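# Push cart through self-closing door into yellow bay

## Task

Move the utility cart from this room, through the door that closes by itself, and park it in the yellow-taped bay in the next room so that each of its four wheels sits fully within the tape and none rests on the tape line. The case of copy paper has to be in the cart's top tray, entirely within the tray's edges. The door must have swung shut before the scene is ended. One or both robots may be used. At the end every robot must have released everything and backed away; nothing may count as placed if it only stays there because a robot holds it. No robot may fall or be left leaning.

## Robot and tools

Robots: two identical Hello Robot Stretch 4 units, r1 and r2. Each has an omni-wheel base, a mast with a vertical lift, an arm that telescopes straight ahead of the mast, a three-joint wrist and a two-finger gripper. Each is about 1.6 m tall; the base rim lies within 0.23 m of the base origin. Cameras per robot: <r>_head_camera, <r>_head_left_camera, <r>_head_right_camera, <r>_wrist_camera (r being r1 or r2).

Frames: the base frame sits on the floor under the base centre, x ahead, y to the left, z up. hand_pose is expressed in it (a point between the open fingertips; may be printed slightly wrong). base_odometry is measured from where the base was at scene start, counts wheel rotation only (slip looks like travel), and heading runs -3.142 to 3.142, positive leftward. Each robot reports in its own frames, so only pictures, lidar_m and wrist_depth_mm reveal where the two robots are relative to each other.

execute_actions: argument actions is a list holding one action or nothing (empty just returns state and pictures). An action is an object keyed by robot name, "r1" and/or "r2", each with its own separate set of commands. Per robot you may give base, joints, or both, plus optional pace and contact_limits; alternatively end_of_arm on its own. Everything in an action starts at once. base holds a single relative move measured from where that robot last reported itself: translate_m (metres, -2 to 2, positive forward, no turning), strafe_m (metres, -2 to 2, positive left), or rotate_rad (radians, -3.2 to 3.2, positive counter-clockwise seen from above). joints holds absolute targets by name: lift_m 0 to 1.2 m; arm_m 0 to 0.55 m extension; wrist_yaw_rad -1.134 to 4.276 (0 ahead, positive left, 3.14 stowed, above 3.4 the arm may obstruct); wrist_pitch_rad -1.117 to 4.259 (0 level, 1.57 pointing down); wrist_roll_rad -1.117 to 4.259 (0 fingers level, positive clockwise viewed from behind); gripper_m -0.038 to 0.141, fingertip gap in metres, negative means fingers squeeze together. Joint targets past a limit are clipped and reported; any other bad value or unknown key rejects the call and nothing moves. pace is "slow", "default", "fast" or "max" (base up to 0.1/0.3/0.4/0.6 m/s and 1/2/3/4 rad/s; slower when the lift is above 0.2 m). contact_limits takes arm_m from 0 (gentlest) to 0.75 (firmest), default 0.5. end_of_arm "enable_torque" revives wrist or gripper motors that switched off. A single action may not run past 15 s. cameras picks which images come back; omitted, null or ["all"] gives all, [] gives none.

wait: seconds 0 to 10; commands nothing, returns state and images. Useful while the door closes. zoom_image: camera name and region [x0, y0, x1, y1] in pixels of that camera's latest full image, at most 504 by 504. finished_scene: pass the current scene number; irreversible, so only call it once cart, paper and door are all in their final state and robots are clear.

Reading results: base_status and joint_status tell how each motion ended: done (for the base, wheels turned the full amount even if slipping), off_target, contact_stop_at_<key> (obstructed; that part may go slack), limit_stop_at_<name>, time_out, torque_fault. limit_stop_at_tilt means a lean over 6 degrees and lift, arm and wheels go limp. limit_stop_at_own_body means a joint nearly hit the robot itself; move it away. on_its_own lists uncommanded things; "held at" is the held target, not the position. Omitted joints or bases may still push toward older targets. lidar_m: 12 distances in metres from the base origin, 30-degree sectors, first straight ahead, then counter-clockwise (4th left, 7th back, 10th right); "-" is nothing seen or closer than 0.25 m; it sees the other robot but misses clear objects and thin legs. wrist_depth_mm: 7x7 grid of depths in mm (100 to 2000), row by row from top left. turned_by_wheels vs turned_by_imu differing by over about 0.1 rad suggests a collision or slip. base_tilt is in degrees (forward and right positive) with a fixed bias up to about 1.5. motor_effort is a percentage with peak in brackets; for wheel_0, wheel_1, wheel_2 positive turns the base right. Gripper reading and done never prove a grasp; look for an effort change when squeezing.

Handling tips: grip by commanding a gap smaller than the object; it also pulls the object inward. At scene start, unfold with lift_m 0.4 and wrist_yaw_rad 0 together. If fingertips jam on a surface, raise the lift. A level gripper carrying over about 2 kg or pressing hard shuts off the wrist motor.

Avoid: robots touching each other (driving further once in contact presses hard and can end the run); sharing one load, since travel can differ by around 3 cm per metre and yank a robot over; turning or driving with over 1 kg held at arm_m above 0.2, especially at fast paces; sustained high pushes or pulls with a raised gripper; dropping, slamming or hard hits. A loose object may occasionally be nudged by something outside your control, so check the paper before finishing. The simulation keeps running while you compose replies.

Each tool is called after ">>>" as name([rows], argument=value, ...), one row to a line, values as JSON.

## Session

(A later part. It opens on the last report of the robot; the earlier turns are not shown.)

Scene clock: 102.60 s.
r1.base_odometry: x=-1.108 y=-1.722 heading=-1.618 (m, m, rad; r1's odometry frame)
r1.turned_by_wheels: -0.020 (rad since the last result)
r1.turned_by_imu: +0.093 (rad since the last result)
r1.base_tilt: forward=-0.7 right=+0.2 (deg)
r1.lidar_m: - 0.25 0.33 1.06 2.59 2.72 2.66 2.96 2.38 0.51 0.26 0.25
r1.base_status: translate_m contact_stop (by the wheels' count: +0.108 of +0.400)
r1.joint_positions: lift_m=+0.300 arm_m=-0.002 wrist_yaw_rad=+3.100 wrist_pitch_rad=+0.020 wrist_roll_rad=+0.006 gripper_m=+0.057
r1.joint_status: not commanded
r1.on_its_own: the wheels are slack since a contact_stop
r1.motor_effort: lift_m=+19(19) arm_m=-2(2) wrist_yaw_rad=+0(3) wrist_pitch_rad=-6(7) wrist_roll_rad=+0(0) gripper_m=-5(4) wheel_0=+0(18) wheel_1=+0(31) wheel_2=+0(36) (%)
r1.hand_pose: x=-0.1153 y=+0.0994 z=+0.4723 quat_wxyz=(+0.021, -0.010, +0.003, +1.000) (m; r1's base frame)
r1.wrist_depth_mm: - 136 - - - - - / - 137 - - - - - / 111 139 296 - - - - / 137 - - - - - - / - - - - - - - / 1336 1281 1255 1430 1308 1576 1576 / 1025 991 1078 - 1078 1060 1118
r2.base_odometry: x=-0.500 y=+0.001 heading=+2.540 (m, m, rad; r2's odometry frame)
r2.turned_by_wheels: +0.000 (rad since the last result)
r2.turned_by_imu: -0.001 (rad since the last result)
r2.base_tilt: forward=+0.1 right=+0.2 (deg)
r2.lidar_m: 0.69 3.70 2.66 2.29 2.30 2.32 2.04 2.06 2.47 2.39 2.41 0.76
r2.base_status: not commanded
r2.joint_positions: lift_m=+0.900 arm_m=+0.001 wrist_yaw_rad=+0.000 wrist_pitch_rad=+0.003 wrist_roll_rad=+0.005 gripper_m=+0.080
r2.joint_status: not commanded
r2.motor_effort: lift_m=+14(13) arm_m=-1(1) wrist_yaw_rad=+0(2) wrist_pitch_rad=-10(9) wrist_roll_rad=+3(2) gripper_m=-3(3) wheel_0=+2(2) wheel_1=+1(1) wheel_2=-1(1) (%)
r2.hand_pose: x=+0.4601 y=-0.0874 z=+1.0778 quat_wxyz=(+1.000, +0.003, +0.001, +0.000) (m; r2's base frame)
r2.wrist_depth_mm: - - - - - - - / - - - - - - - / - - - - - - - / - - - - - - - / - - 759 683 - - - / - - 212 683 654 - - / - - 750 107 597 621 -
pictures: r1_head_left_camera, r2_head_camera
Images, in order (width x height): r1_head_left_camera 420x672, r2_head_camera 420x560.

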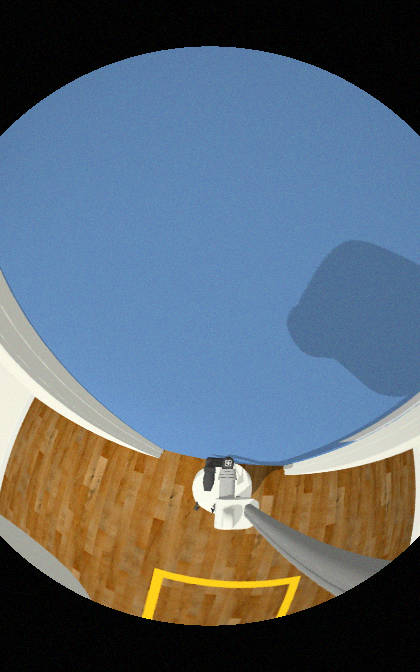

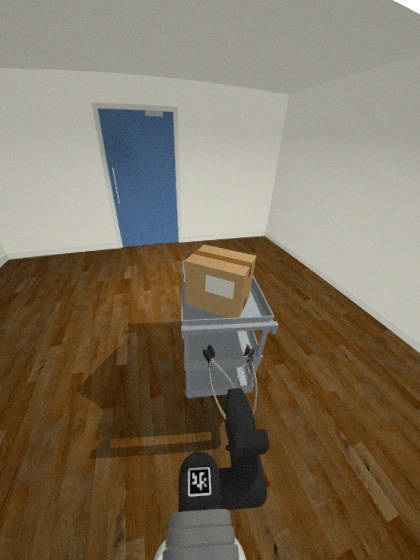

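>>> execute_actions([
  {"r1":{"base":{"translate_m":-0.4}}},
], cameras=[])

>>> execute_actions([
  {"r1":{"base":{"strafe_m":-0.2},"joints":{"wrist_yaw_rad":0,"gripper_m":0.0,"lift_m":0.3}}},
], cameras=["r1_head_left_camera","r1_head_camera"])

Scene clock: 112.80 s.
r1.base_odometry: x=-1.089 y=-1.322 heading=-1.618 (m, m, rad; r1's odometry frame)
r1.turned_by_wheels: +0.000 (rad since the last result)
r1.turned_by_imu: -0.002 (rad since the last result)
r1.base_tilt: forward=-0.7 right=+0.3 (deg)
r1.lidar_m: 0.56 0.63 0.89 2.45 2.68 2.32 2.29 2.50 2.34 1.42 0.67 0.61
r1.base_status: done
r1.joint_positions: lift_m=+0.300 arm_m=-0.002 wrist_yaw_rad=+3.100 wrist_pitch_rad=+0.020 wrist_roll_rad=+0.006 gripper_m=+0.057
r1.joint_status: not commanded
r1.motor_effort: lift_m=+19(19) arm_m=-2(2) wrist_yaw_rad=+0(1) wrist_pitch_rad=-7(7) wrist_roll_rad=+0(0) gripper_m=-6(6) wheel_0=-5(5) wheel_1=-5(9) wheel_2=+5(14) (%)
r1.hand_pose: x=-0.1153 y=+0.0994 z=+0.4723 quat_wxyz=(+0.021, -0.010, +0.003, +1.000) (m; r1's base frame)
r1.wrist_depth_mm: - 136 - - - - - / - 137 - - - - - / 111 139 296 - - - - / 137 - - - - - - / - - - - - - - / 1366 1255 1229 1430 1308 1537 1499 / 1025 991 1078 - 1078 1078 1118
r2.base_odometry: x=-0.500 y=+0.001 heading=+2.540 (m, m, rad; r2's odometry frame)
r2.turned_by_wheels: +0.000 (rad since the last result)
r2.turned_by_imu: -0.001 (rad since the last result)
r2.base_tilt: forward=+0.2 right=+0.1 (deg)
r2.lidar_m: 0.73 3.71 2.67 2.27 2.29 2.34 2.06 2.07 2.45 2.39 2.39 0.74
r2.base_status: not commanded
r2.joint_positions: lift_m=+0.900 arm_m=+0.001 wrist_yaw_rad=+0.000 wrist_pitch_rad=+0.003 wrist_roll_rad=+0.005 gripper_m=+0.080
r2.joint_status: not commanded
r2.motor_effort: lift_m=+13(13) arm_m=-1(0) wrist_yaw_rad=-1(1) wrist_pitch_rad=-7(9) wrist_roll_rad=+1(1) gripper_m=-3(1) wheel_0=+2(2) wheel_1=+1(1) wheel_2=-1(1) (%)
r2.hand_pose: x=+0.4601 y=-0.0874 z=+1.0778 quat_wxyz=(+1.000, +0.003, +0.001, +0.000) (m; r2's base frame)
r2.wrist_depth_mm: - - - - - - - / - - - - - - - / - - - - - - - / - - - - - - - / - - 750 676 - - - / - - 212 676 654 - - / - - 750 107 597 621 -
pictures: none
No camera images: the call's "cameras" was empty. Leave "cameras" out to get every camera's image.

Scene clock: 115.20 s.
r1.base_odometry: x=-1.289 y=-1.313 heading=-1.618 (m, m, rad; r1's odometry frame)
r1.turned_by_wheels: +0.000 (rad since the last result)
r1.turned_by_imu: -0.002 (rad since the last result)
r1.base_tilt: forward=-0.7 right=+0.3 (deg)
r1.lidar_m: 0.57 0.63 0.93 2.64 2.85 2.36 2.31 2.53 2.16 1.36 0.65 0.53
r1.base_status: done
r1.joint_positions: lift_m=+0.300 arm_m=-0.002 wrist_yaw_rad=+0.001 wrist_pitch_rad=+0.020 wrist_roll_rad=+0.006 gripper_m=+0.000
r1.joint_status: all done
r1.motor_effort: lift_m=+19(18) arm_m=-2(2) wrist_yaw_rad=-3(9) wrist_pitch_rad=-7(6) wrist_roll_rad=+0(0) gripper_m=-7(7) wheel_0=+3(12) wheel_1=-3(12) wheel_2=+0(4) (%)
r1.hand_pose: x=+0.4578 y=-0.0872 z=+0.4723 quat_wxyz=(+1.000, +0.003, +0.010, +0.000) (m; r1's base frame)
r1.wrist_depth_mm: 351 347 342 334 329 324 303 / 357 349 343 338 334 327 306 / 357 353 347 343 336 330 304 / 364 357 351 345 338 334 301 / 366 362 355 345 342 338 298 / 373 364 190 195 342 340 301 / 373 366 362 - 347 342 303
r2.base_odometry: x=-0.500 y=+0.001 heading=+2.540 (m, m, rad; r2's odometry frame)
r2.turned_by_wheels: +0.000 (rad since the last result)
r2.turned_by_imu: -0.001 (rad since the last result)
r2.base_tilt: forward=+0.2 right=+0.1 (deg)
r2.lidar_m: 0.69 3.71 2.63 2.29 2.28 2.34 2.04 2.06 2.44 2.39 2.42 0.78
r2.base_status: not commanded
r2.joint_positions: lift_m=+0.900 arm_m=+0.001 wrist_yaw_rad=+0.000 wrist_pitch_rad=+0.003 wrist_roll_rad=+0.005 gripper_m=+0.080
r2.joint_status: not commanded
r2.motor_effort: lift_m=+13(13) arm_m=+0(1) wrist_yaw_rad=-2(1) wrist_pitch_rad=-8(6) wrist_roll_rad=+1(1) gripper_m=-2(2) wheel_0=+2(2) wheel_1=+1(1) wheel_2=-1(1) (%)
r2.hand_pose: x=+0.4601 y=-0.0874 z=+1.0778 quat_wxyz=(+1.000, +0.003, +0.001, +0.000) (m; r2's base frame)
r2.wrist_depth_mm: - - - - - - - / - - - - - - - / - - - - - - - / - - - - - - - / - - 750 683 - - - / - - 212 683 661 - - / - - 750 107 603 621 -
pictures: r1_head_camera, r1_head_left_camera
Images, in order (width x height): r1_head_camera 420x560, r1_head_left_camera 420x672.

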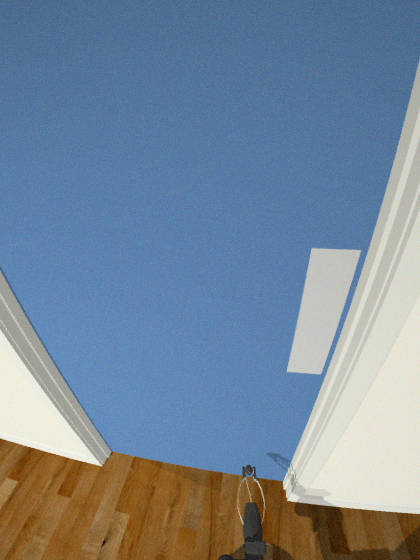

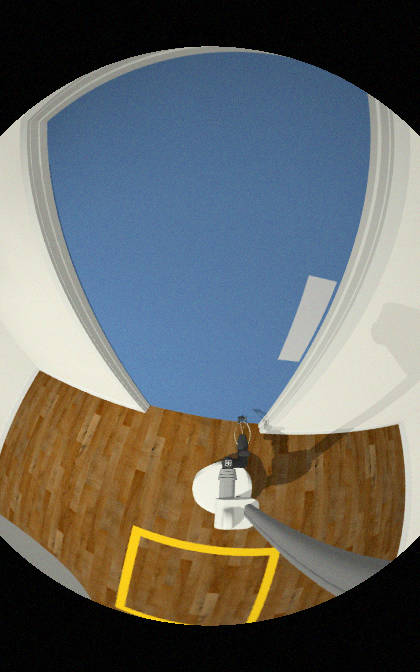

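Fingertips are near the free edge. Pushing with the arm.

>>> execute_actions([
  {"r1":{"joints":{"arm_m":0.5},"contact_limits":{"arm_m":0.75},"pace":"slow"}},
], cameras=["r1_head_left_camera","r2_head_camera"])

Scene clock: 124.83 s.
r1.base_odometry: x=-1.289 y=-1.313 heading=-1.620 (m, m, rad; r1's odometry frame)
r1.turned_by_wheels: -0.001 (rad since the last result)
r1.turned_by_imu: +0.010 (rad since the last result)
r1.base_tilt: forward=-0.7 right=+0.3 (deg)
r1.lidar_m: 0.88 0.87 0.91 2.64 2.90 2.33 2.28 2.53 2.15 1.32 0.64 0.57
r1.base_status: not commanded
r1.joint_positions: lift_m=+0.300 arm_m=+0.498 wrist_yaw_rad=-0.013 wrist_pitch_rad=+0.020 wrist_roll_rad=+0.006 gripper_m=+0.000
r1.joint_status: all done
r1.on_its_own: wrist_yaw_rad is at rest, and its effort (+37) is outside its rest range (-13 to +13)
r1.motor_effort: lift_m=+19(19) arm_m=+13(22) wrist_yaw_rad=+37(89) wrist_pitch_rad=-6(7) wrist_roll_rad=+0(0) gripper_m=-5(8) wheel_0=-1(7) wheel_1=-1(3) wheel_2=-14(14) (%)
r1.contact_limits: arm_m 0.75
r1.hand_pose: x=+0.9559 y=-0.0912 z=+0.4724 quat_wxyz=(+1.000, +0.003, +0.010, -0.007) (m; r1's base frame)
r1.wrist_depth_mm: 180 195 213 236 263 296 - / 182 197 216 238 265 301 - / 184 199 217 241 270 306 - / 186 202 222 244 273 310 - / 187 204 221 237 277 315 - / 190 202 187 196 270 324 1499 / 190 201 220 - 277 329 1098
r2.base_odometry: x=-0.500 y=+0.001 heading=+2.540 (m, m, rad; r2's odometry frame)
r2.turned_by_wheels: +0.000 (rad since the last result)
r2.turned_by_imu: -0.002 (rad since the last result)
r2.base_tilt: forward=+0.3 right=+0.0 (deg)
r2.lidar_m: 0.72 3.27 2.67 2.28 2.28 2.34 2.05 2.07 2.48 2.39 2.40 0.76
r2.base_status: not commanded
r2.joint_positions: lift_m=+0.900 arm_m=+0.001 wrist_yaw_rad=+0.000 wrist_pitch_rad=+0.003 wrist_roll_rad=+0.005 gripper_m=+0.080
r2.joint_status: not commanded
r2.motor_effort: lift_m=+13(13) arm_m=+0(0) wrist_yaw_rad=-2(2) wrist_pitch_rad=-9(7) wrist_roll_rad=+2(0) gripper_m=-3(1) wheel_0=+2(2) wheel_1=+1(1) wheel_2=-1(1) (%)
r2.hand_pose: x=+0.4601 y=-0.0874 z=+1.0778 quat_wxyz=(+1.000, +0.003, +0.001, +0.000) (m; r2's base frame)
r2.wrist_depth_mm: - - - - - - - / - - - - - - - / - - - - - - - / - - - - - - - / - - 750 676 - - - / - - 212 691 654 - - / - - 750 107 603 621 -
pictures: r1_head_left_camera, r2_head_camera
Images, in order (width x height): r1_head_left_camera 420x672, r2_head_camera 420x560.

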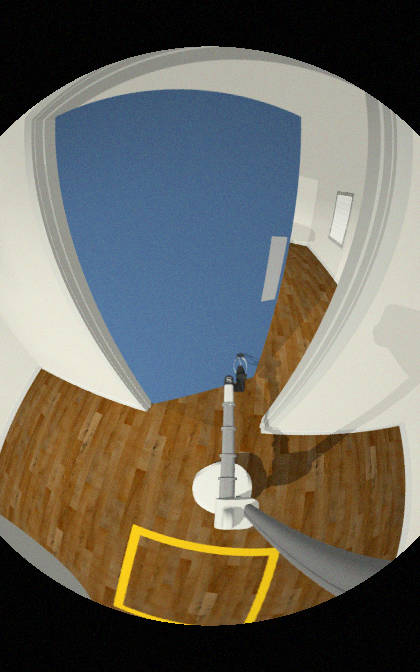

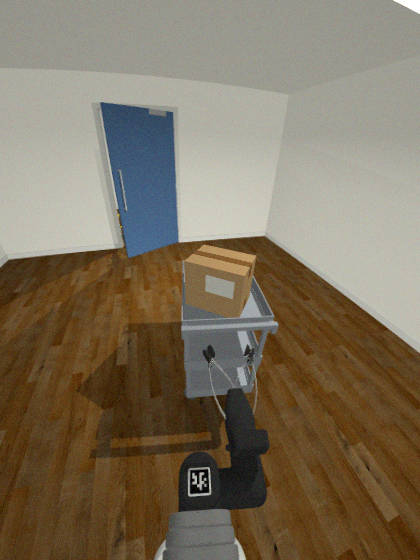

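>>> execute_actions([
  {"r1":{"base":{"strafe_m":0.14},"joints":{"wrist_yaw_rad":0.5},"pace":"slow"}},
], cameras=[])

>>> execute_actions([
  {"r1":{"base":{"translate_m":0.6},"joints":{"arm_m":0.1},"pace":"slow"}},
], cameras=["r1_head_left_camera","r2_head_camera"])

Scene clock: 137.47 s.
r1.base_odometry: x=-1.150 y=-1.319 heading=-1.622 (m, m, rad; r1's odometry frame)
r1.turned_by_wheels: -0.003 (rad since the last result)
r1.turned_by_imu: -0.216 (rad since the last result)
r1.base_tilt: forward=-0.7 right=+0.2 (deg)
r1.lidar_m: 0.89 0.80 0.82 1.50 2.63 2.50 2.34 2.40 2.34 2.18 0.73 0.54
r1.base_status: done
r1.joint_positions: lift_m=+0.300 arm_m=+0.499 wrist_yaw_rad=+0.485 wrist_pitch_rad=+0.020 wrist_roll_rad=+0.006 gripper_m=+0.000
r1.joint_status: all done
r1.on_its_own: wrist_yaw_rad is at rest, and its effort (+41) is outside its rest range (-13 to +13)
r1.motor_effort: lift_m=+19(19) arm_m=+7(13) wrist_yaw_rad=+41(92) wrist_pitch_rad=-6(8) wrist_roll_rad=+0(0) gripper_m=-5(8) wheel_0=-18(20) wheel_1=+1(14) wheel_2=-18(20) (%)
r1.hand_pose: x=+0.9655 y=+0.0573 z=+0.4724 quat_wxyz=(+0.971, +0.001, +0.011, +0.240) (m; r1's base frame)
r1.wrist_depth_mm: 202 211 220 229 241 254 266 / 204 213 223 233 243 257 271 / 206 214 225 236 247 259 272 / 208 217 227 238 250 263 276 / 210 220 228 236 252 266 279 / 213 220 192 196 252 268 778 / 215 220 231 - 257 273 1008
r2.base_odometry: x=-0.500 y=+0.001 heading=+2.540 (m, m, rad; r2's odometry frame)
r2.turned_by_wheels: +0.000 (rad since the last result)
r2.turned_by_imu: -0.001 (rad since the last result)
r2.base_tilt: forward=+0.2 right=+0.0 (deg)
r2.lidar_m: 0.70 3.22 2.64 2.29 2.27 2.33 2.05 2.08 2.47 2.40 2.39 0.78
r2.base_status: not commanded
r2.joint_positions: lift_m=+0.900 arm_m=+0.001 wrist_yaw_rad=+0.000 wrist_pitch_rad=+0.003 wrist_roll_rad=+0.005 gripper_m=+0.080
r2.joint_status: not commanded
r2.motor_effort: lift_m=+13(13) arm_m=+0(0) wrist_yaw_rad=-2(1) wrist_pitch_rad=-9(8) wrist_roll_rad=+2(0) gripper_m=-2(1) wheel_0=+2(2) wheel_1=+1(1) wheel_2=-1(1) (%)
r2.hand_pose: x=+0.4601 y=-0.0874 z=+1.0778 quat_wxyz=(+1.000, +0.003, +0.001, +0.000) (m; r2's base frame)
r2.wrist_depth_mm: - - - - - - - / - - - - - - - / - - - - - - - / - - - - - - - / - - 750 676 - - - / - - 212 683 654 - - / - - 750 107 603 621 -
pictures: none
No camera images: the call's "cameras" was empty. Leave "cameras" out to get every camera's image.

Scene clock: 144.73 s.
r1.base_odometry: x=-1.182 y=-1.918 heading=-1.623 (m, m, rad; r1's odometry frame)
r1.turned_by_wheels: -0.001 (rad since the last result)
r1.turned_by_imu: -0.015 (rad since the last result)
r1.base_tilt: forward=-0.7 right=+0.3 (deg)
r1.lidar_m: 0.51 0.44 0.41 0.51 2.71 3.16 2.95 2.98 0.29 0.25 2.20 2.85
r1.base_status: done
r1.joint_positions: lift_m=+0.300 arm_m=+0.099 wrist_yaw_rad=+0.492 wrist_pitch_rad=+0.021 wrist_roll_rad=+0.006 gripper_m=+0.000
r1.joint_status: all done
r1.on_its_own: wrist_yaw_rad is at rest, and its effort (+22) is outside its rest range (-13 to +13)
r1.motor_effort: lift_m=+19(19) arm_m=+5(5) wrist_yaw_rad=+22(41) wrist_pitch_rad=-7(10) wrist_roll_rad=-1(0) gripper_m=-4(5) wheel_0=+1(14) wheel_1=+6(12) wheel_2=-17(29) (%)
r1.hand_pose: x=+0.5655 y=+0.0592 z=+0.4723 quat_wxyz=(+0.970, +0.001, +0.011, +0.243) (m; r1's base frame)
r1.wrist_depth_mm: 186 199 216 235 258 - - / 187 201 218 238 260 - - / 190 204 222 241 264 - - / 191 206 224 244 267 - - / 193 208 224 240 271 - - / 195 207 189 194 266 1537 1499 / 198 206 224 - 272 1098 1098
r2.base_odometry: x=-0.500 y=+0.001 heading=+2.540 (m, m, rad; r2's odometry frame)
r2.turned_by_wheels: +0.000 (rad since the last result)
r2.turned_by_imu: -0.002 (rad since the last result)
r2.base_tilt: forward=+0.2 right=+0.0 (deg)
r2.lidar_m: 0.71 3.04 2.65 2.28 2.30 2.32 2.05 2.06 2.45 2.37 2.39 0.76
r2.base_status: not commanded
r2.joint_positions: lift_m=+0.900 arm_m=+0.001 wrist_yaw_rad=+0.000 wrist_pitch_rad=+0.003 wrist_roll_rad=+0.005 gripper_m=+0.080
r2.joint_status: not commanded
r2.motor_effort: lift_m=+13(13) arm_m=-1(1) wrist_yaw_rad=-1(2) wrist_pitch_rad=-7(8) wrist_roll_rad=+1(1) gripper_m=-3(2) wheel_0=+2(2) wheel_1=+1(1) wheel_2=-1(1) (%)
r2.hand_pose: x=+0.4601 y=-0.0874 z=+1.0778 quat_wxyz=(+1.000, +0.003, +0.001, +0.000) (m; r2's base frame)
r2.wrist_depth_mm: - - - - - - - / - - - - - - - / - - - - - - - / - - - - - - - / - - 750 683 - - - / - - 212 691 661 - - / - - 750 107 603 627 -
pictures: r1_head_left_camera, r2_head_camera
Images, in order (width x height): r1_head_left_camera 420x672, r2_head_camera 420x560.

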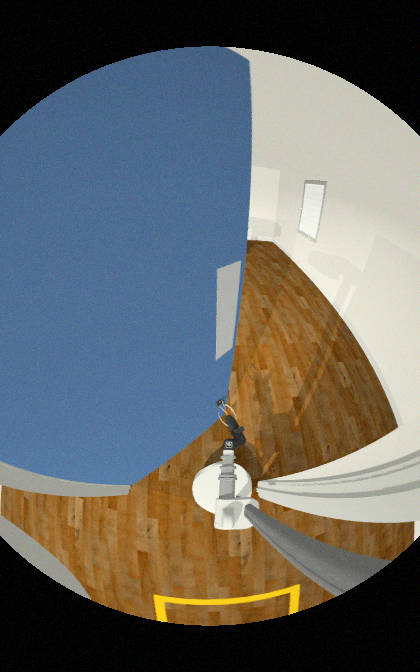

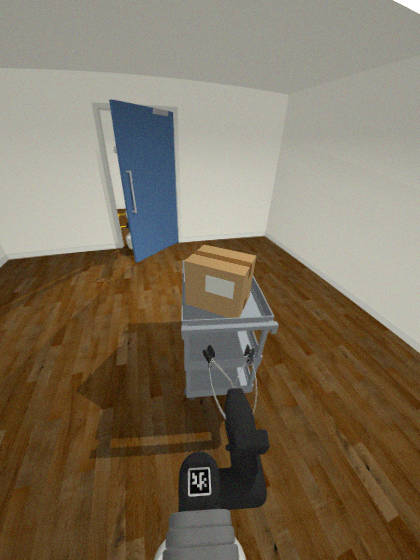

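>>> execute_actions([
  {"r1":{"base":{"translate_m":0.55},"joints":{"wrist_yaw_rad":0.8},"pace":"slow"}},
], cameras=["r1_head_left_camera","r2_head_camera"])

Scene clock: 155.70 s.
r1.base_odometry: x=-1.210 y=-2.467 heading=-1.622 (m, m, rad; r1's odometry frame)
r1.turned_by_wheels: +0.001 (rad since the last result)
r1.turned_by_imu: -0.093 (rad since the last result)
r1.base_tilt: forward=-0.6 right=+0.3 (deg)
r1.lidar_m: 3.05 1.92 3.31 0.25 0.32 1.06 3.47 0.54 0.68 1.31 2.05 2.48
r1.base_status: done
r1.joint_positions: lift_m=+0.300 arm_m=+0.099 wrist_yaw_rad=+0.800 wrist_pitch_rad=+0.020 wrist_roll_rad=+0.006 gripper_m=+0.000
r1.joint_status: all done
r1.motor_effort: lift_m=+19(19) arm_m=+3(6) wrist_yaw_rad=-1(90) wrist_pitch_rad=-7(8) wrist_roll_rad=-1(0) gripper_m=-9(10) wheel_0=+8(14) wheel_1=+11(27) wheel_2=-10(27) (%)
r1.hand_pose: x=+0.5339 y=+0.1460 z=+0.4723 quat_wxyz=(+0.921, -0.001, +0.011, +0.389) (m; r1's base frame)
r1.wrist_depth_mm: - - - - - - - / - - - - 1863 - - / - - - - - - - / - - - - 1983 - - / - - - 1808 - - - / 1336 1366 190 195 1308 1499 1499 / 991 946 1078 - 991 1118 1118
r2.base_odometry: x=-0.500 y=+0.001 heading=+2.540 (m, m, rad; r2's odometry frame)
r2.turned_by_wheels: +0.000 (rad since the last result)
r2.turned_by_imu: -0.002 (rad since the last result)
r2.base_tilt: forward=+0.3 right=+0.1 (deg)
r2.lidar_m: 0.71 2.63 2.58 2.27 2.30 2.34 2.06 2.07 2.45 2.41 2.37 0.78
r2.base_status: not commanded
r2.joint_positions: lift_m=+0.900 arm_m=+0.001 wrist_yaw_rad=+0.000 wrist_pitch_rad=+0.003 wrist_roll_rad=+0.005 gripper_m=+0.080
r2.joint_status: not commanded
r2.motor_effort: lift_m=+13(13) arm_m=-1(1) wrist_yaw_rad=-1(2) wrist_pitch_rad=-8(8) wrist_roll_rad=-1(2) gripper_m=-3(2) wheel_0=+2(2) wheel_1=+1(1) wheel_2=-1(1) (%)
r2.hand_pose: x=+0.4601 y=-0.0874 z=+1.0778 quat_wxyz=(+1.000, +0.003, +0.001, +0.000) (m; r2's base frame)
r2.wrist_depth_mm: - - - - - - - / - - - - - - - / - - - - - - - / - - - - - - - / - - 750 683 - - - / - - 212 691 654 - - / - - 750 107 603 621 -
pictures: r1_head_left_camera, r2_head_camera
Images, in order (width x height): r1_head_left_camera 420x672, r2_head_camera 420x560.

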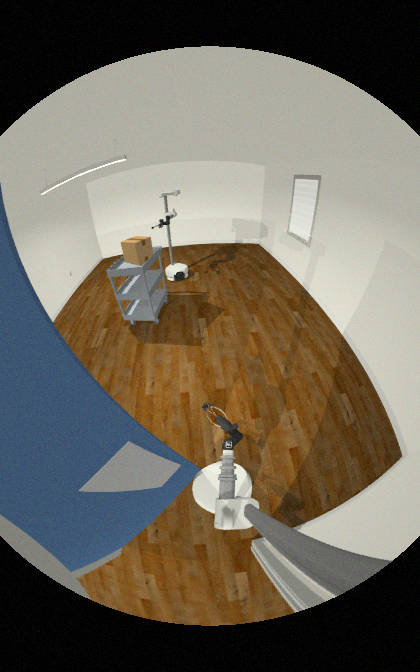

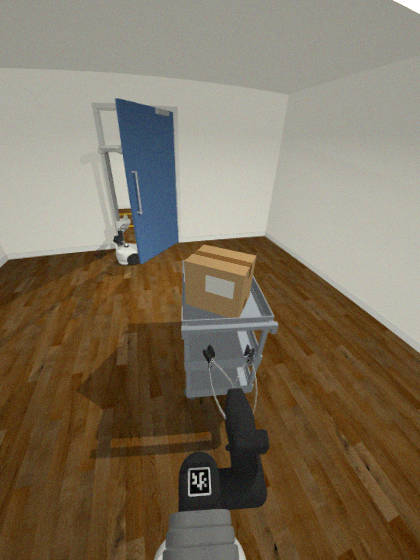

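>>> execute_actions([
  {"r1":{"base":{"rotate_rad":0.45},"joints":{"wrist_yaw_rad":0,"arm_m":0},"pace":"slow"}},
], cameras=[])

>>> execute_actions([
  {"r1":{"base":{"strafe_m":0.6},"pace":"slow"}},
], cameras=["r1_head_left_camera","r2_head_camera"])

Scene clock: 165.27 s.
r1.base_odometry: x=-1.210 y=-2.467 heading=-1.174 (m, m, rad; r1's odometry frame)
r1.turned_by_wheels: +0.449 (rad since the last result)
r1.turned_by_imu: +0.451 (rad since the last result)
r1.base_tilt: forward=-0.7 right=+0.3 (deg)
r1.lidar_m: 1.91 3.15 0.25 0.27 0.73 3.50 0.55 0.64 1.13 2.02 2.34 4.15
r1.base_status: done
r1.joint_positions: lift_m=+0.300 arm_m=+0.001 wrist_yaw_rad=+0.001 wrist_pitch_rad=+0.021 wrist_roll_rad=+0.006 gripper_m=+0.000
r1.joint_status: all done
r1.motor_effort: lift_m=+19(19) arm_m=-4(3) wrist_yaw_rad=-2(4) wrist_pitch_rad=-7(7) wrist_roll_rad=+0(0) gripper_m=-6(5) wheel_0=-9(15) wheel_1=+2(7) wheel_2=-11(14) (%)
r1.hand_pose: x=+0.4602 y=-0.0873 z=+0.4723 quat_wxyz=(+1.000, +0.003, +0.010, +0.000) (m; r1's base frame)
r1.wrist_depth_mm: - - - - - - - / - - - - - - - / - - - - - - - / - - 1921 - - - - / - - 1808 - - - - / 1336 1366 190 195 1308 1499 1537 / 976 946 1060 - 991 1118 1118
r2.base_odometry: x=-0.500 y=+0.001 heading=+2.540 (m, m, rad; r2's odometry frame)
r2.turned_by_wheels: +0.000 (rad since the last result)
r2.turned_by_imu: -0.001 (rad since the last result)
r2.base_tilt: forward=+0.2 right=+0.1 (deg)
r2.lidar_m: 0.71 2.85 2.66 2.30 2.29 2.32 2.04 2.07 2.47 2.39 2.41 0.76
r2.base_status: not commanded
r2.joint_positions: lift_m=+0.900 arm_m=+0.001 wrist_yaw_rad=+0.000 wrist_pitch_rad=+0.003 wrist_roll_rad=+0.005 gripper_m=+0.080
r2.joint_status: not commanded
r2.motor_effort: lift_m=+13(14) arm_m=+0(0) wrist_yaw_rad=-1(2) wrist_pitch_rad=-9(8) wrist_roll_rad=+2(2) gripper_m=-3(2) wheel_0=+2(2) wheel_1=+1(1) wheel_2=-1(1) (%)
r2.hand_pose: x=+0.4601 y=-0.0874 z=+1.0778 quat_wxyz=(+1.000, +0.003, +0.001, +0.000) (m; r2's base frame)
r2.wrist_depth_mm: - - - - - - - / - - - - - - - / - - - - - - - / - - - - - - - / - - 750 676 - - - / - - 212 683 654 - - / - - 759 107 603 621 -
pictures: none
No camera images: the call's "cameras" was empty. Leave "cameras" out to get every camera's image.

Scene clock: 172.40 s.
r1.base_odometry: x=-0.657 y=-2.235 heading=-1.174 (m, m, rad; r1's odometry frame)
r1.turned_by_wheels: +0.000 (rad since the last result)
r1.turned_by_imu: -0.070 (rad since the last result)
r1.base_tilt: forward=-0.7 right=+0.3 (deg)
r1.lidar_m: 0.39 0.25 - 0.25 0.25 0.47 3.35 0.83 0.82 2.57 2.92 3.13
r1.base_status: done
r1.joint_positions: lift_m=+0.300 arm_m=+0.001 wrist_yaw_rad=+0.000 wrist_pitch_rad=+0.020 wrist_roll_rad=+0.006 gripper_m=+0.000
r1.joint_status: not commanded
r1.motor_effort: lift_m=+19(19) arm_m=-4(4) wrist_yaw_rad=+0(41) wrist_pitch_rad=-6(7) wrist_roll_rad=+0(1) gripper_m=-7(13) wheel_0=-11(24) wheel_1=+9(20) wheel_2=-4(9) (%)
r1.hand_pose: x=+0.4600 y=-0.0875 z=+0.4723 quat_wxyz=(+1.000, +0.003, +0.010, +0.000) (m; r1's base frame)
r1.wrist_depth_mm: 236 300 - - - - - / 236 307 - - - - - / 239 312 - - - - - / 241 317 - - - - - / 244 320 - 1756 - - - / 243 306 190 195 1308 1576 1499 / 249 291 1060 - 1008 1118 1098
r2.base_odometry: x=-0.500 y=+0.001 heading=+2.540 (m, m, rad; r2's odometry frame)
r2.turned_by_wheels: +0.000 (rad since the last result)
r2.turned_by_imu: -0.002 (rad since the last result)
r2.base_tilt: forward=+0.3 right=+0.1 (deg)
r2.lidar_m: 0.69 3.77 2.66 2.28 2.29 2.33 2.07 2.06 2.44 2.40 2.42 0.77
r2.base_status: not commanded
r2.joint_positions: lift_m=+0.900 arm_m=+0.001 wrist_yaw_rad=+0.000 wrist_pitch_rad=+0.003 wrist_roll_rad=+0.005 gripper_m=+0.080
r2.joint_status: not commanded
r2.motor_effort: lift_m=+13(13) arm_m=-1(1) wrist_yaw_rad=+0(2) wrist_pitch_rad=-8(8) wrist_roll_rad=+1(2) gripper_m=-2(5) wheel_0=+2(2) wheel_1=+1(1) wheel_2=-1(1) (%)
r2.hand_pose: x=+0.4601 y=-0.0874 z=+1.0778 quat_wxyz=(+1.000, +0.003, +0.001, +0.000) (m; r2's base frame)
r2.wrist_depth_mm: - - - - - - - / - - - - - - - / - - - - - - - / - - - - - - - / - - 750 683 - - - / - - 212 691 654 - - / - - 750 107 597 621 -
pictures: r1_head_left_camera, r2_head_camera
Images, in order (width x height): r1_head_left_camera 420x672, r2_head_camera 420x560.

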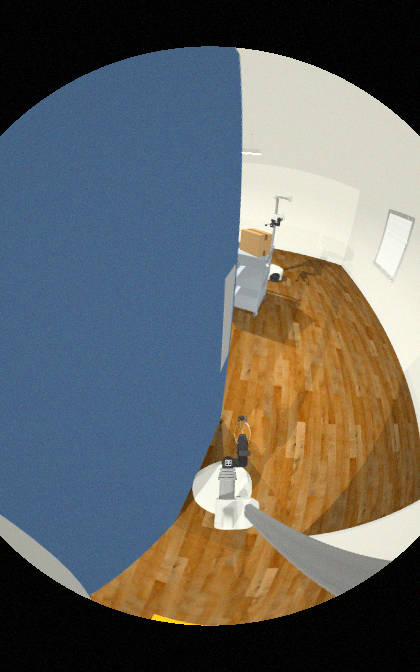

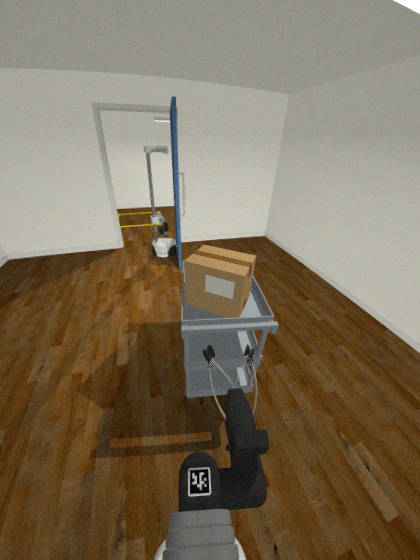

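>>> execute_actions([
  {"r1":{"base":{"translate_m":0.2},"pace":"slow"}},
], cameras=[])

>>> execute_actions([
  {"r1":{"base":{"strafe_m":0.5},"pace":"slow"}},
], cameras=["r1_head_left_camera","r2_head_camera"])

Scene clock: 184.07 s.
r1.base_odometry: x=-0.581 y=-2.419 heading=-1.174 (m, m, rad; r1's odometry frame)
r1.turned_by_wheels: +0.000 (rad since the last result)
r1.turned_by_imu: -0.002 (rad since the last result)
r1.base_tilt: forward=-0.7 right=+0.3 (deg)
r1.lidar_m: 0.46 0.25 0.26 - 0.25 0.36 3.56 0.96 1.14 2.62 2.94 2.12
r1.base_status: done
r1.joint_positions: lift_m=+0.300 arm_m=+0.001 wrist_yaw_rad=+0.000 wrist_pitch_rad=+0.020 wrist_roll_rad=+0.006 gripper_m=+0.000
r1.joint_status: not commanded
r1.motor_effort: lift_m=+19(19) arm_m=-4(4) wrist_yaw_rad=+0(0) wrist_pitch_rad=-6(7) wrist_roll_rad=+0(1) gripper_m=-6(7) wheel_0=+3(11) wheel_1=+12(20) wheel_2=-10(16) (%)
r1.hand_pose: x=+0.4600 y=-0.0875 z=+0.4723 quat_wxyz=(+1.000, +0.003, +0.010, +0.000) (m; r1's base frame)
r1.wrist_depth_mm: - - - - - - - / - - - 1808 - - - / - - - - - - - / - - - - - - - / - - - 1576 - - - / 1308 1366 190 195 1308 1537 1537 / 1008 960 1060 - 991 1098 1098
r2.base_odometry: x=-0.500 y=+0.001 heading=+2.540 (m, m, rad; r2's odometry frame)
r2.turned_by_wheels: +0.000 (rad since the last result)
r2.turned_by_imu: -0.002 (rad since the last result)
r2.base_tilt: forward=+0.2 right=+0.2 (deg)
r2.lidar_m: 0.72 3.78 2.67 2.29 2.31 2.34 2.05 2.07 2.47 2.38 2.41 0.76
r2.base_status: not commanded
r2.joint_positions: lift_m=+0.900 arm_m=+0.001 wrist_yaw_rad=+0.000 wrist_pitch_rad=+0.003 wrist_roll_rad=+0.005 gripper_m=+0.080
r2.joint_status: not commanded
r2.motor_effort: lift_m=+13(13) arm_m=+0(1) wrist_yaw_rad=-2(1) wrist_pitch_rad=-9(9) wrist_roll_rad=+0(2) gripper_m=-2(2) wheel_0=+2(2) wheel_1=+1(1) wheel_2=-1(1) (%)
r2.hand_pose: x=+0.4601 y=-0.0874 z=+1.0778 quat_wxyz=(+1.000, +0.003, +0.001, +0.000) (m; r2's base frame)
r2.wrist_depth_mm: - - - - - - - / - - - - - - - / - - - - - - - / - - - - - - - / - - 750 683 - - - / - - 212 691 654 - - / - - 750 107 603 621 -
pictures: none
No camera images: the call's "cameras" was empty. Leave "cameras" out to get every camera's image.

Scene clock: 190.27 s.
r1.base_odometry: x=-0.120 y=-2.226 heading=-1.173 (m, m, rad; r1's odometry frame)
r1.turned_by_wheels: +0.001 (rad since the last result)
r1.turned_by_imu: -0.138 (rad since the last result)
r1.base_tilt: forward=-0.6 right=+0.2 (deg)
r1.lidar_m: 1.77 0.40 0.25 0.25 0.25 0.25 0.47 3.76 1.09 2.78 2.97 3.04
r1.base_status: done
r1.joint_positions: lift_m=+0.300 arm_m=+0.001 wrist_yaw_rad=+0.000 wrist_pitch_rad=+0.021 wrist_roll_rad=+0.006 gripper_m=+0.000
r1.joint_status: not commanded
r1.motor_effort: lift_m=+19(19) arm_m=-4(4) wrist_yaw_rad=-1(5) wrist_pitch_rad=-7(7) wrist_roll_rad=+1(0) gripper_m=-7(8) wheel_0=-15(23) wheel_1=+20(33) wheel_2=+3(8) (%)
r1.hand_pose: x=+0.4600 y=-0.0874 z=+0.4723 quat_wxyz=(+1.000, +0.003, +0.010, +0.000) (m; r1's base frame)
r1.wrist_depth_mm: - - - - - - - / - - - 1756 - - - / - - - - - - - / - - - - - - - / - - - 1576 - - - / 1336 1366 190 196 1308 1537 1499 / 991 946 1078 - 991 1118 1098
r2.base_odometry: x=-0.500 y=+0.001 heading=+2.540 (m, m, rad; r2's odometry frame)
r2.turned_by_wheels: +0.000 (rad since the last result)
r2.turned_by_imu: -0.002 (rad since the last result)
r2.base_tilt: forward=+0.3 right=+0.1 (deg)
r2.lidar_m: 0.70 3.77 2.67 2.30 2.30 2.37 2.06 2.07 2.44 2.37 2.42 0.77
r2.base_status: not commanded
r2.joint_positions: lift_m=+0.900 arm_m=+0.001 wrist_yaw_rad=+0.000 wrist_pitch_rad=+0.003 wrist_roll_rad=+0.005 gripper_m=+0.080
r2.joint_status: not commanded
r2.motor_effort: lift_m=+14(14) arm_m=-1(0) wrist_yaw_rad=-1(2) wrist_pitch_rad=-8(9) wrist_roll_rad=+2(2) gripper_m=-1(4) wheel_0=+2(2) wheel_1=+1(1) wheel_2=-1(1) (%)
r2.hand_pose: x=+0.4601 y=-0.0874 z=+1.0778 quat_wxyz=(+1.000, +0.003, +0.001, +0.000) (m; r2's base frame)
r2.wrist_depth_mm: - - - - - - - / - - - - - - - / - - - - - - - / - - - - - - - / - - 750 683 - - - / - - 213 691 654 - - / - - 759 107 597 621 -
pictures: r1_head_left_camera, r2_head_camera
Images, in order (width x height): r1_head_left_camera 420x672, r2_head_camera 420x560.

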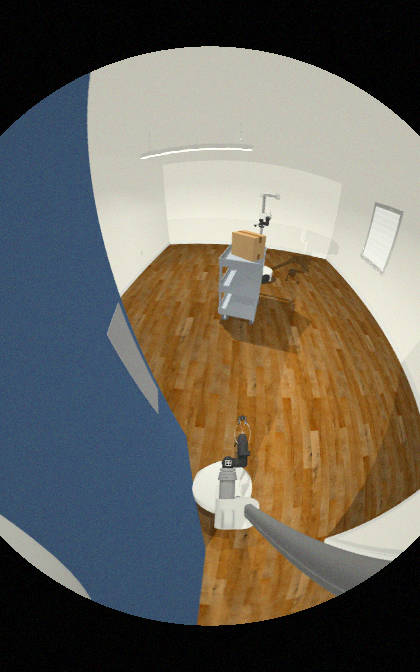

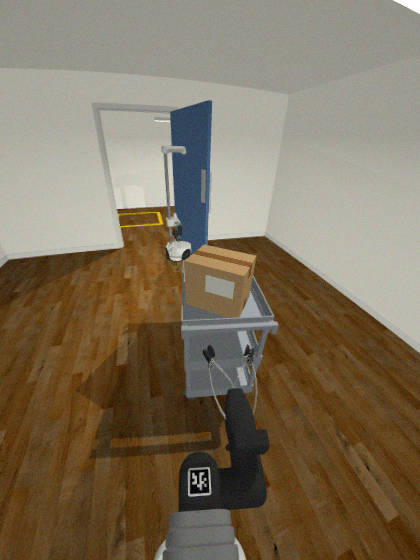

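>>> execute_actions([
  {"r1":{"base":{"strafe_m":0.5},"joints":{"wrist_yaw_rad":3.1},"pace":"slow"}},
], cameras=["r1_head_left_camera","r2_head_camera","r2_head_left_camera"])

Scene clock: 199.83 s.
r1.base_odometry: x=+0.340 y=-2.033 heading=-1.173 (m, m, rad; r1's odometry frame)
r1.turned_by_wheels: +0.000 (rad since the last result)
r1.turned_by_imu: -0.739 (rad since the last result)
r1.base_tilt: forward=-0.5 right=+0.3 (deg)
r1.lidar_m: 3.63 1.61 3.16 0.25 0.25 - 0.25 0.34 3.75 1.23 2.03 2.90
r1.base_status: done
r1.joint_positions: lift_m=+0.300 arm_m=+0.001 wrist_yaw_rad=+3.100 wrist_pitch_rad=+0.020 wrist_roll_rad=+0.006 gripper_m=+0.000
r1.joint_status: all done
r1.motor_effort: lift_m=+19(19) arm_m=-3(4) wrist_yaw_rad=+0(86) wrist_pitch_rad=-7(7) wrist_roll_rad=+0(0) gripper_m=-10(9) wheel_0=-30(33) wheel_1=+17(31) wheel_2=+12(12) (%)
r1.hand_pose: x=-0.1131 y=+0.0994 z=+0.4723 quat_wxyz=(+0.021, -0.010, +0.003, +1.000) (m; r1's base frame)
r1.wrist_depth_mm: - 138 329 289 252 224 - / - 139 314 290 253 225 208 / 111 141 296 290 256 227 209 / 140 373 338 291 256 228 209 / 504 407 342 277 258 229 211 / 517 415 190 195 245 229 212 / 517 394 364 - 257 229 -
r2.base_odometry: x=-0.500 y=+0.001 heading=+2.540 (m, m, rad; r2's odometry frame)
r2.turned_by_wheels: +0.000 (rad since the last result)
r2.turned_by_imu: -0.002 (rad since the last result)
r2.base_tilt: forward=+0.2 right=+0.1 (deg)
r2.lidar_m: 0.70 3.76 2.62 2.31 2.31 2.33 2.06 2.07 2.45 2.39 2.40 0.77
r2.base_status: not commanded
r2.joint_positions: lift_m=+0.900 arm_m=+0.001 wrist_yaw_rad=+0.000 wrist_pitch_rad=+0.003 wrist_roll_rad=+0.005 gripper_m=+0.080
r2.joint_status: not commanded
r2.motor_effort: lift_m=+14(13) arm_m=+0(0) wrist_yaw_rad=-1(2) wrist_pitch_rad=-8(8) wrist_roll_rad=+1(3) gripper_m=-3(2) wheel_0=+2(2) wheel_1=+1(1) wheel_2=-1(1) (%)
r2.hand_pose: x=+0.4601 y=-0.0874 z=+1.0778 quat_wxyz=(+1.000, +0.003, +0.001, +0.000) (m; r2's base frame)
r2.wrist_depth_mm: - - - - - - - / - - - - - - - / - - - - - - - / - - - - - - - / - - 750 683 - - - / - - 213 691 661 - - / - - 741 107 597 621 -
pictures: r1_head_left_camera, r2_head_camera, r2_head_left_camera
Images, in order (width x height): r1_head_left_camera 420x672, r2_head_camera 420x560, r2_head_left_camera 420x672.

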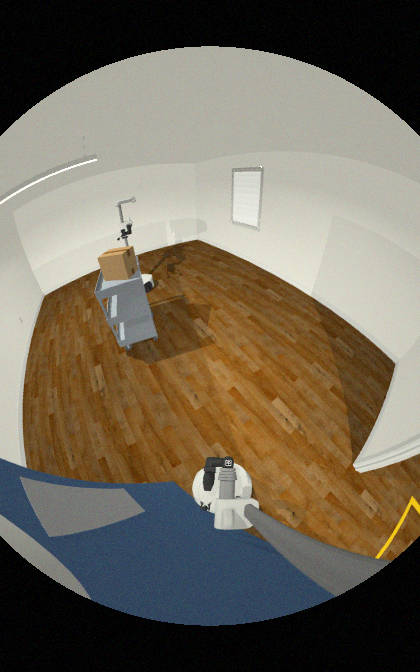

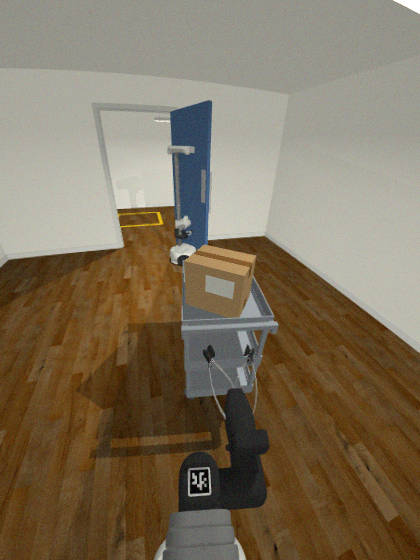

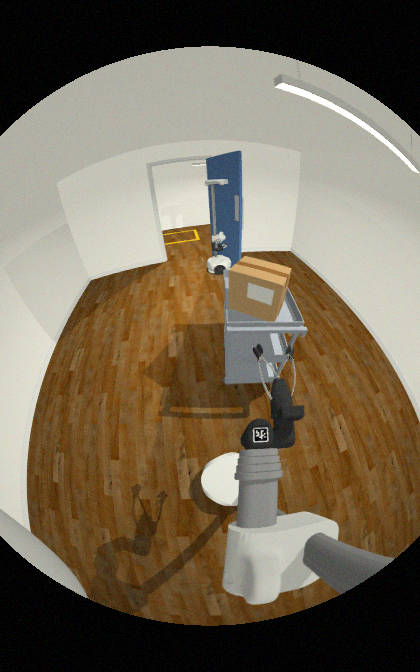

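>>> execute_actions([
  {"r2":{"base":{"strafe_m":-0.08},"joints":{"wrist_roll_rad":1.57,"lift_m":0.74,"gripper_m":0.1}}},
], cameras=["r2_wrist_camera","r2_head_camera","r1_head_left_camera"])

Scene clock: 213.33 s.
r1.base_odometry: x=+0.340 y=-2.033 heading=-1.173 (m, m, rad; r1's odometry frame)
r1.turned_by_wheels: +0.000 (rad since the last result)
r1.turned_by_imu: -0.002 (rad since the last result)
r1.base_tilt: forward=-0.6 right=+0.3 (deg)
r1.lidar_m: 3.59 1.62 3.13 0.27 0.25 - 0.25 0.35 3.74 1.21 2.01 2.88
r1.base_status: not commanded
r1.joint_positions: lift_m=+0.300 arm_m=+0.001 wrist_yaw_rad=+3.100 wrist_pitch_rad=+0.020 wrist_roll_rad=+0.006 gripper_m=+0.000
r1.joint_status: not commanded
r1.motor_effort: lift_m=+19(19) arm_m=-3(3) wrist_yaw_rad=+0(0) wrist_pitch_rad=-6(7) wrist_roll_rad=+0(1) gripper_m=-4(5) wheel_0=-30(30) wheel_1=+17(17) wheel_2=+11(12) (%)
r1.hand_pose: x=-0.1131 y=+0.0994 z=+0.4723 quat_wxyz=(+0.021, -0.010, +0.003, +1.000) (m; r1's base frame)
r1.wrist_depth_mm: - 138 329 287 252 224 - / - 139 315 289 254 225 208 / 111 141 297 290 256 227 208 / 140 375 336 291 257 228 209 / 508 410 342 278 259 229 210 / 517 413 190 195 246 229 212 / 517 392 364 - 258 229 -
r2.base_odometry: x=-0.455 y=+0.067 heading=+2.540 (m, m, rad; r2's odometry frame)
r2.turned_by_wheels: +0.000 (rad since the last result)
r2.turned_by_imu: -0.001 (rad since the last result)
r2.base_tilt: forward=+0.2 right=+0.1 (deg)
r2.lidar_m: 0.71 3.78 2.74 2.37 2.37 2.31 2.04 2.06 2.44 2.31 2.32 0.77
r2.base_status: done
r2.joint_positions: lift_m=+0.740 arm_m=+0.001 wrist_yaw_rad=+0.000 wrist_pitch_rad=+0.003 wrist_roll_rad=+1.569 gripper_m=+0.100
r2.joint_status: all done
r2.motor_effort: lift_m=+13(11) arm_m=-1(1) wrist_yaw_rad=-2(1) wrist_pitch_rad=-9(9) wrist_roll_rad=+4(9) gripper_m=-3(6) wheel_0=+0(7) wheel_1=+1(4) wheel_2=+0(1) (%)
r2.hand_pose: x=+0.4601 y=-0.0874 z=+0.9179 quat_wxyz=(+0.708, +0.707, +0.001, -0.001) (m; r2's base frame)
r2.wrist_depth_mm: - - - - - 1499 1118 / - - - - - 634 931 / - - - 591 1205 788 931 / - - 647 591 1229 820 904 / - - 668 661 585 831 917 / - - 707 723 585 750 615 / - - - 107 615 1499 1255
pictures: r1_head_left_camera, r2_head_camera, r2_wrist_camera
Images, in order (width x height): r1_head_left_camera 420x672, r2_head_camera 420x560, r2_wrist_camera 616x392.

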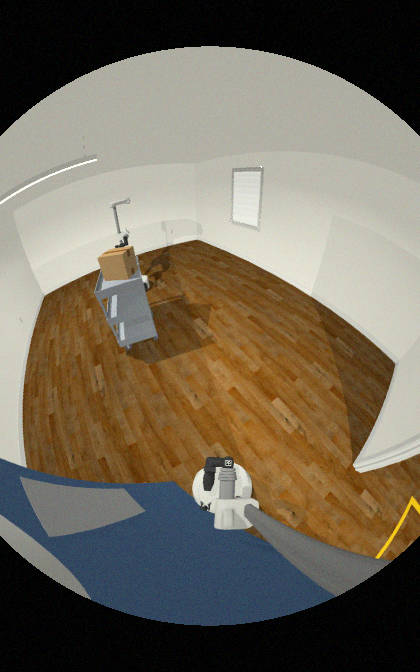

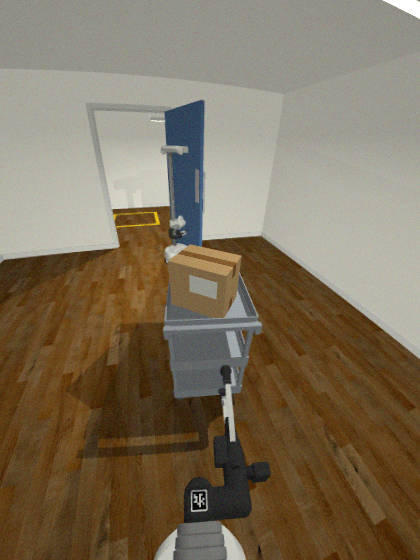

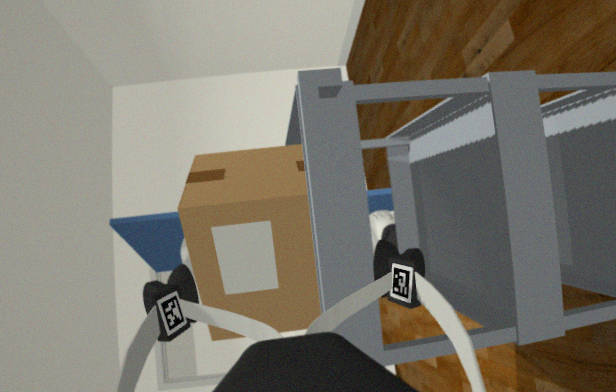

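>>> execute_actions([
  {"r2":{"base":{"strafe_m":0.04},"joints":{"lift_m":0.68,"arm_m":0.2}}},
], cameras=["r2_wrist_camera","r2_head_camera"])

Scene clock: 225.47 s.
r1.base_odometry: x=+0.340 y=-2.033 heading=-1.173 (m, m, rad; r1's odometry frame)
r1.turned_by_wheels: +0.000 (rad since the last result)
r1.turned_by_imu: -0.002 (rad since the last result)
r1.base_tilt: forward=-0.6 right=+0.3 (deg)
r1.lidar_m: 3.62 1.63 3.14 0.25 0.25 - 0.25 0.33 3.74 1.22 1.99 2.89
r1.base_status: not commanded
r1.joint_positions: lift_m=+0.300 arm_m=+0.001 wrist_yaw_rad=+3.100 wrist_pitch_rad=+0.020 wrist_roll_rad=+0.006 gripper_m=+0.000
r1.joint_status: not commanded
r1.motor_effort: lift_m=+19(19) arm_m=-3(3) wrist_yaw_rad=+0(0) wrist_pitch_rad=-7(7) wrist_roll_rad=+1(0) gripper_m=-6(6) wheel_0=-30(30) wheel_1=+17(17) wheel_2=+12(11) (%)
r1.hand_pose: x=-0.1131 y=+0.0994 z=+0.4723 quat_wxyz=(+0.021, -0.010, +0.003, +1.000) (m; r1's base frame)
r1.wrist_depth_mm: - 138 329 286 252 224 - / - 138 314 289 254 225 209 / 111 141 296 290 256 227 209 / 140 373 338 291 257 229 209 / 508 410 342 278 258 229 211 / 512 418 190 195 246 229 212 / 512 392 364 - 257 230 -
r2.base_odometry: x=-0.477 y=+0.034 heading=+2.540 (m, m, rad; r2's odometry frame)
r2.turned_by_wheels: +0.000 (rad since the last result)
r2.turned_by_imu: -0.001 (rad since the last result)
r2.base_tilt: forward=+0.3 right=+0.0 (deg)
r2.lidar_m: 0.72 3.78 2.72 2.31 2.34 2.33 2.06 2.06 2.42 2.35 2.34 0.76
r2.base_status: done
r2.joint_positions: lift_m=+0.680 arm_m=+0.199 wrist_yaw_rad=+0.000 wrist_pitch_rad=+0.002 wrist_roll_rad=+1.570 gripper_m=+0.100
r2.joint_status: all done
r2.motor_effort: lift_m=+14(9) arm_m=+5(3) wrist_yaw_rad=-2(0) wrist_pitch_rad=-7(9) wrist_roll_rad=+4(4) gripper_m=-2(1) wheel_0=+0(4) wheel_1=-2(9) wheel_2=-1(1) (%)
r2.hand_pose: x=+0.6586 y=-0.0874 z=+0.8580 quat_wxyz=(+0.708, +0.707, +0.001, -0.001) (m; r2's base frame)
r2.wrist_depth_mm: - - - 387 1118 539 415 / - - - 384 - 640 413 / - 569 508 382 1008 676 410 / - 430 445 382 1025 699 469 / - 469 477 382 384 715 525 / - 492 500 319 384 640 525 / - - 559 107 - 424 407
pictures: r2_head_camera, r2_wrist_camera
Images, in order (width x height): r2_head_camera 420x560, r2_wrist_camera 616x392.

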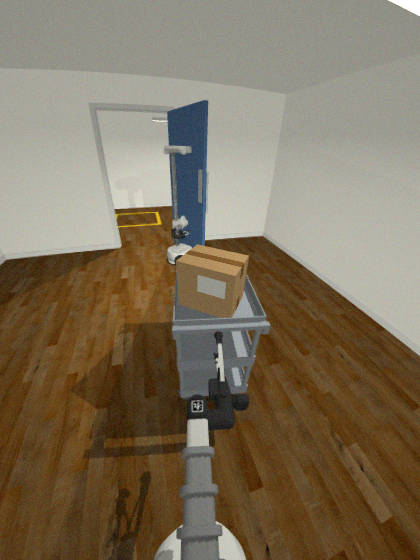

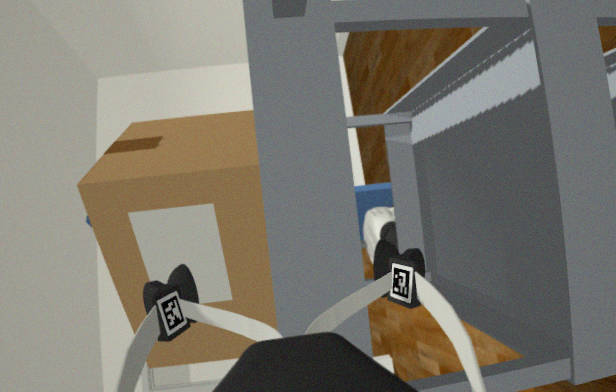

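>>> execute_actions([
  {"r2":{"joints":{"lift_m":0.67,"arm_m":0.38,"gripper_m":0.13},"pace":"slow"}},
], cameras=["r2_wrist_camera","r2_head_camera"])

Scene clock: 234.47 s.
r1.base_odometry: x=+0.340 y=-2.033 heading=-1.173 (m, m, rad; r1's odometry frame)
r1.turned_by_wheels: +0.000 (rad since the last result)
r1.turned_by_imu: -0.002 (rad since the last result)
r1.base_tilt: forward=-0.6 right=+0.3 (deg)
r1.lidar_m: 3.63 1.62 3.15 0.26 0.25 - 0.25 0.33 3.75 1.24 2.02 2.89
r1.base_status: not commanded
r1.joint_positions: lift_m=+0.300 arm_m=+0.001 wrist_yaw_rad=+3.100 wrist_pitch_rad=+0.020 wrist_roll_rad=+0.006 gripper_m=+0.000
r1.joint_status: not commanded
r1.motor_effort: lift_m=+19(19) arm_m=-3(3) wrist_yaw_rad=+0(0) wrist_pitch_rad=-6(7) wrist_roll_rad=-1(1) gripper_m=-7(7) wheel_0=-30(30) wheel_1=+17(17) wheel_2=+11(12) (%)
r1.hand_pose: x=-0.1131 y=+0.0994 z=+0.4723 quat_wxyz=(+0.021, -0.010, +0.003, +1.000) (m; r1's base frame)
r1.wrist_depth_mm: - 138 330 286 252 224 - / - 139 314 289 253 224 209 / 111 141 296 290 256 227 209 / 139 373 338 291 257 229 210 / 508 410 342 278 258 229 211 / 517 413 190 195 245 229 212 / 517 389 364 - 257 229 -
r2.base_odometry: x=-0.477 y=+0.034 heading=+2.540 (m, m, rad; r2's odometry frame)
r2.turned_by_wheels: +0.000 (rad since the last result)
r2.turned_by_imu: -0.002 (rad since the last result)
r2.base_tilt: forward=+0.2 right=+0.1 (deg)
r2.lidar_m: 0.70 3.76 2.69 2.32 2.34 2.32 2.01 2.07 2.44 2.36 2.34 0.74
r2.base_status: not commanded
r2.joint_positions: lift_m=+0.670 arm_m=+0.379 wrist_yaw_rad=-0.003 wrist_pitch_rad=+0.000 wrist_roll_rad=+1.570 gripper_m=+0.130
r2.joint_status: all done
r2.motor_effort: lift_m=+13(13) arm_m=+7(9) wrist_yaw_rad=+9(8) wrist_pitch_rad=+1(5) wrist_roll_rad=+1(4) gripper_m=-1(4) wheel_0=+0(0) wheel_1=-2(2) wheel_2=-3(3) (%)
r2.hand_pose: x=+0.8378 y=-0.0884 z=+0.8487 quat_wxyz=(+0.708, +0.707, -0.001, -0.001) (m; r2's base frame)
r2.wrist_depth_mm: - - 142 205 1863 931 455 / - - 141 204 208 615 477 / 297 281 251 202 207 668 492 / 250 258 257 202 206 683 504 / 270 278 282 200 204 654 517 / 293 197 300 140 203 634 521 / 319 327 336 107 203 1661 488
pictures: r2_head_camera, r2_wrist_camera
Images, in order (width x height): r2_head_camera 420x560, r2_wrist_camera 616x392.

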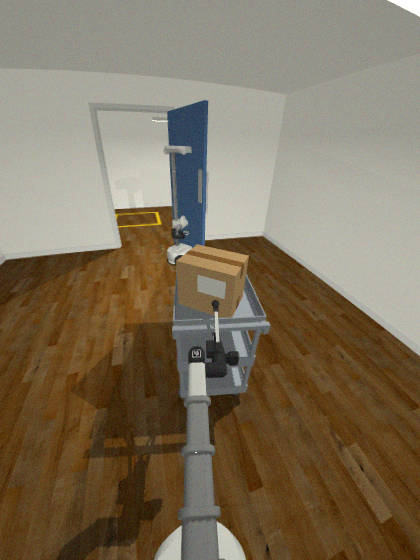

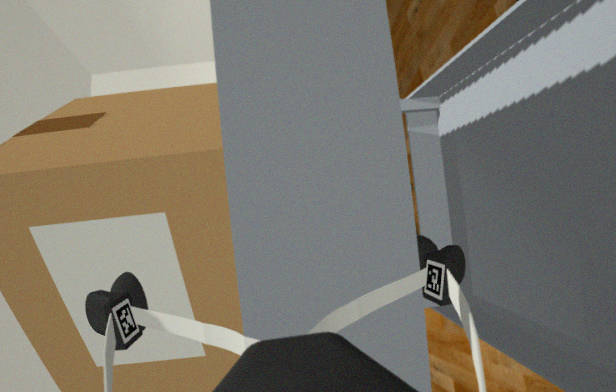

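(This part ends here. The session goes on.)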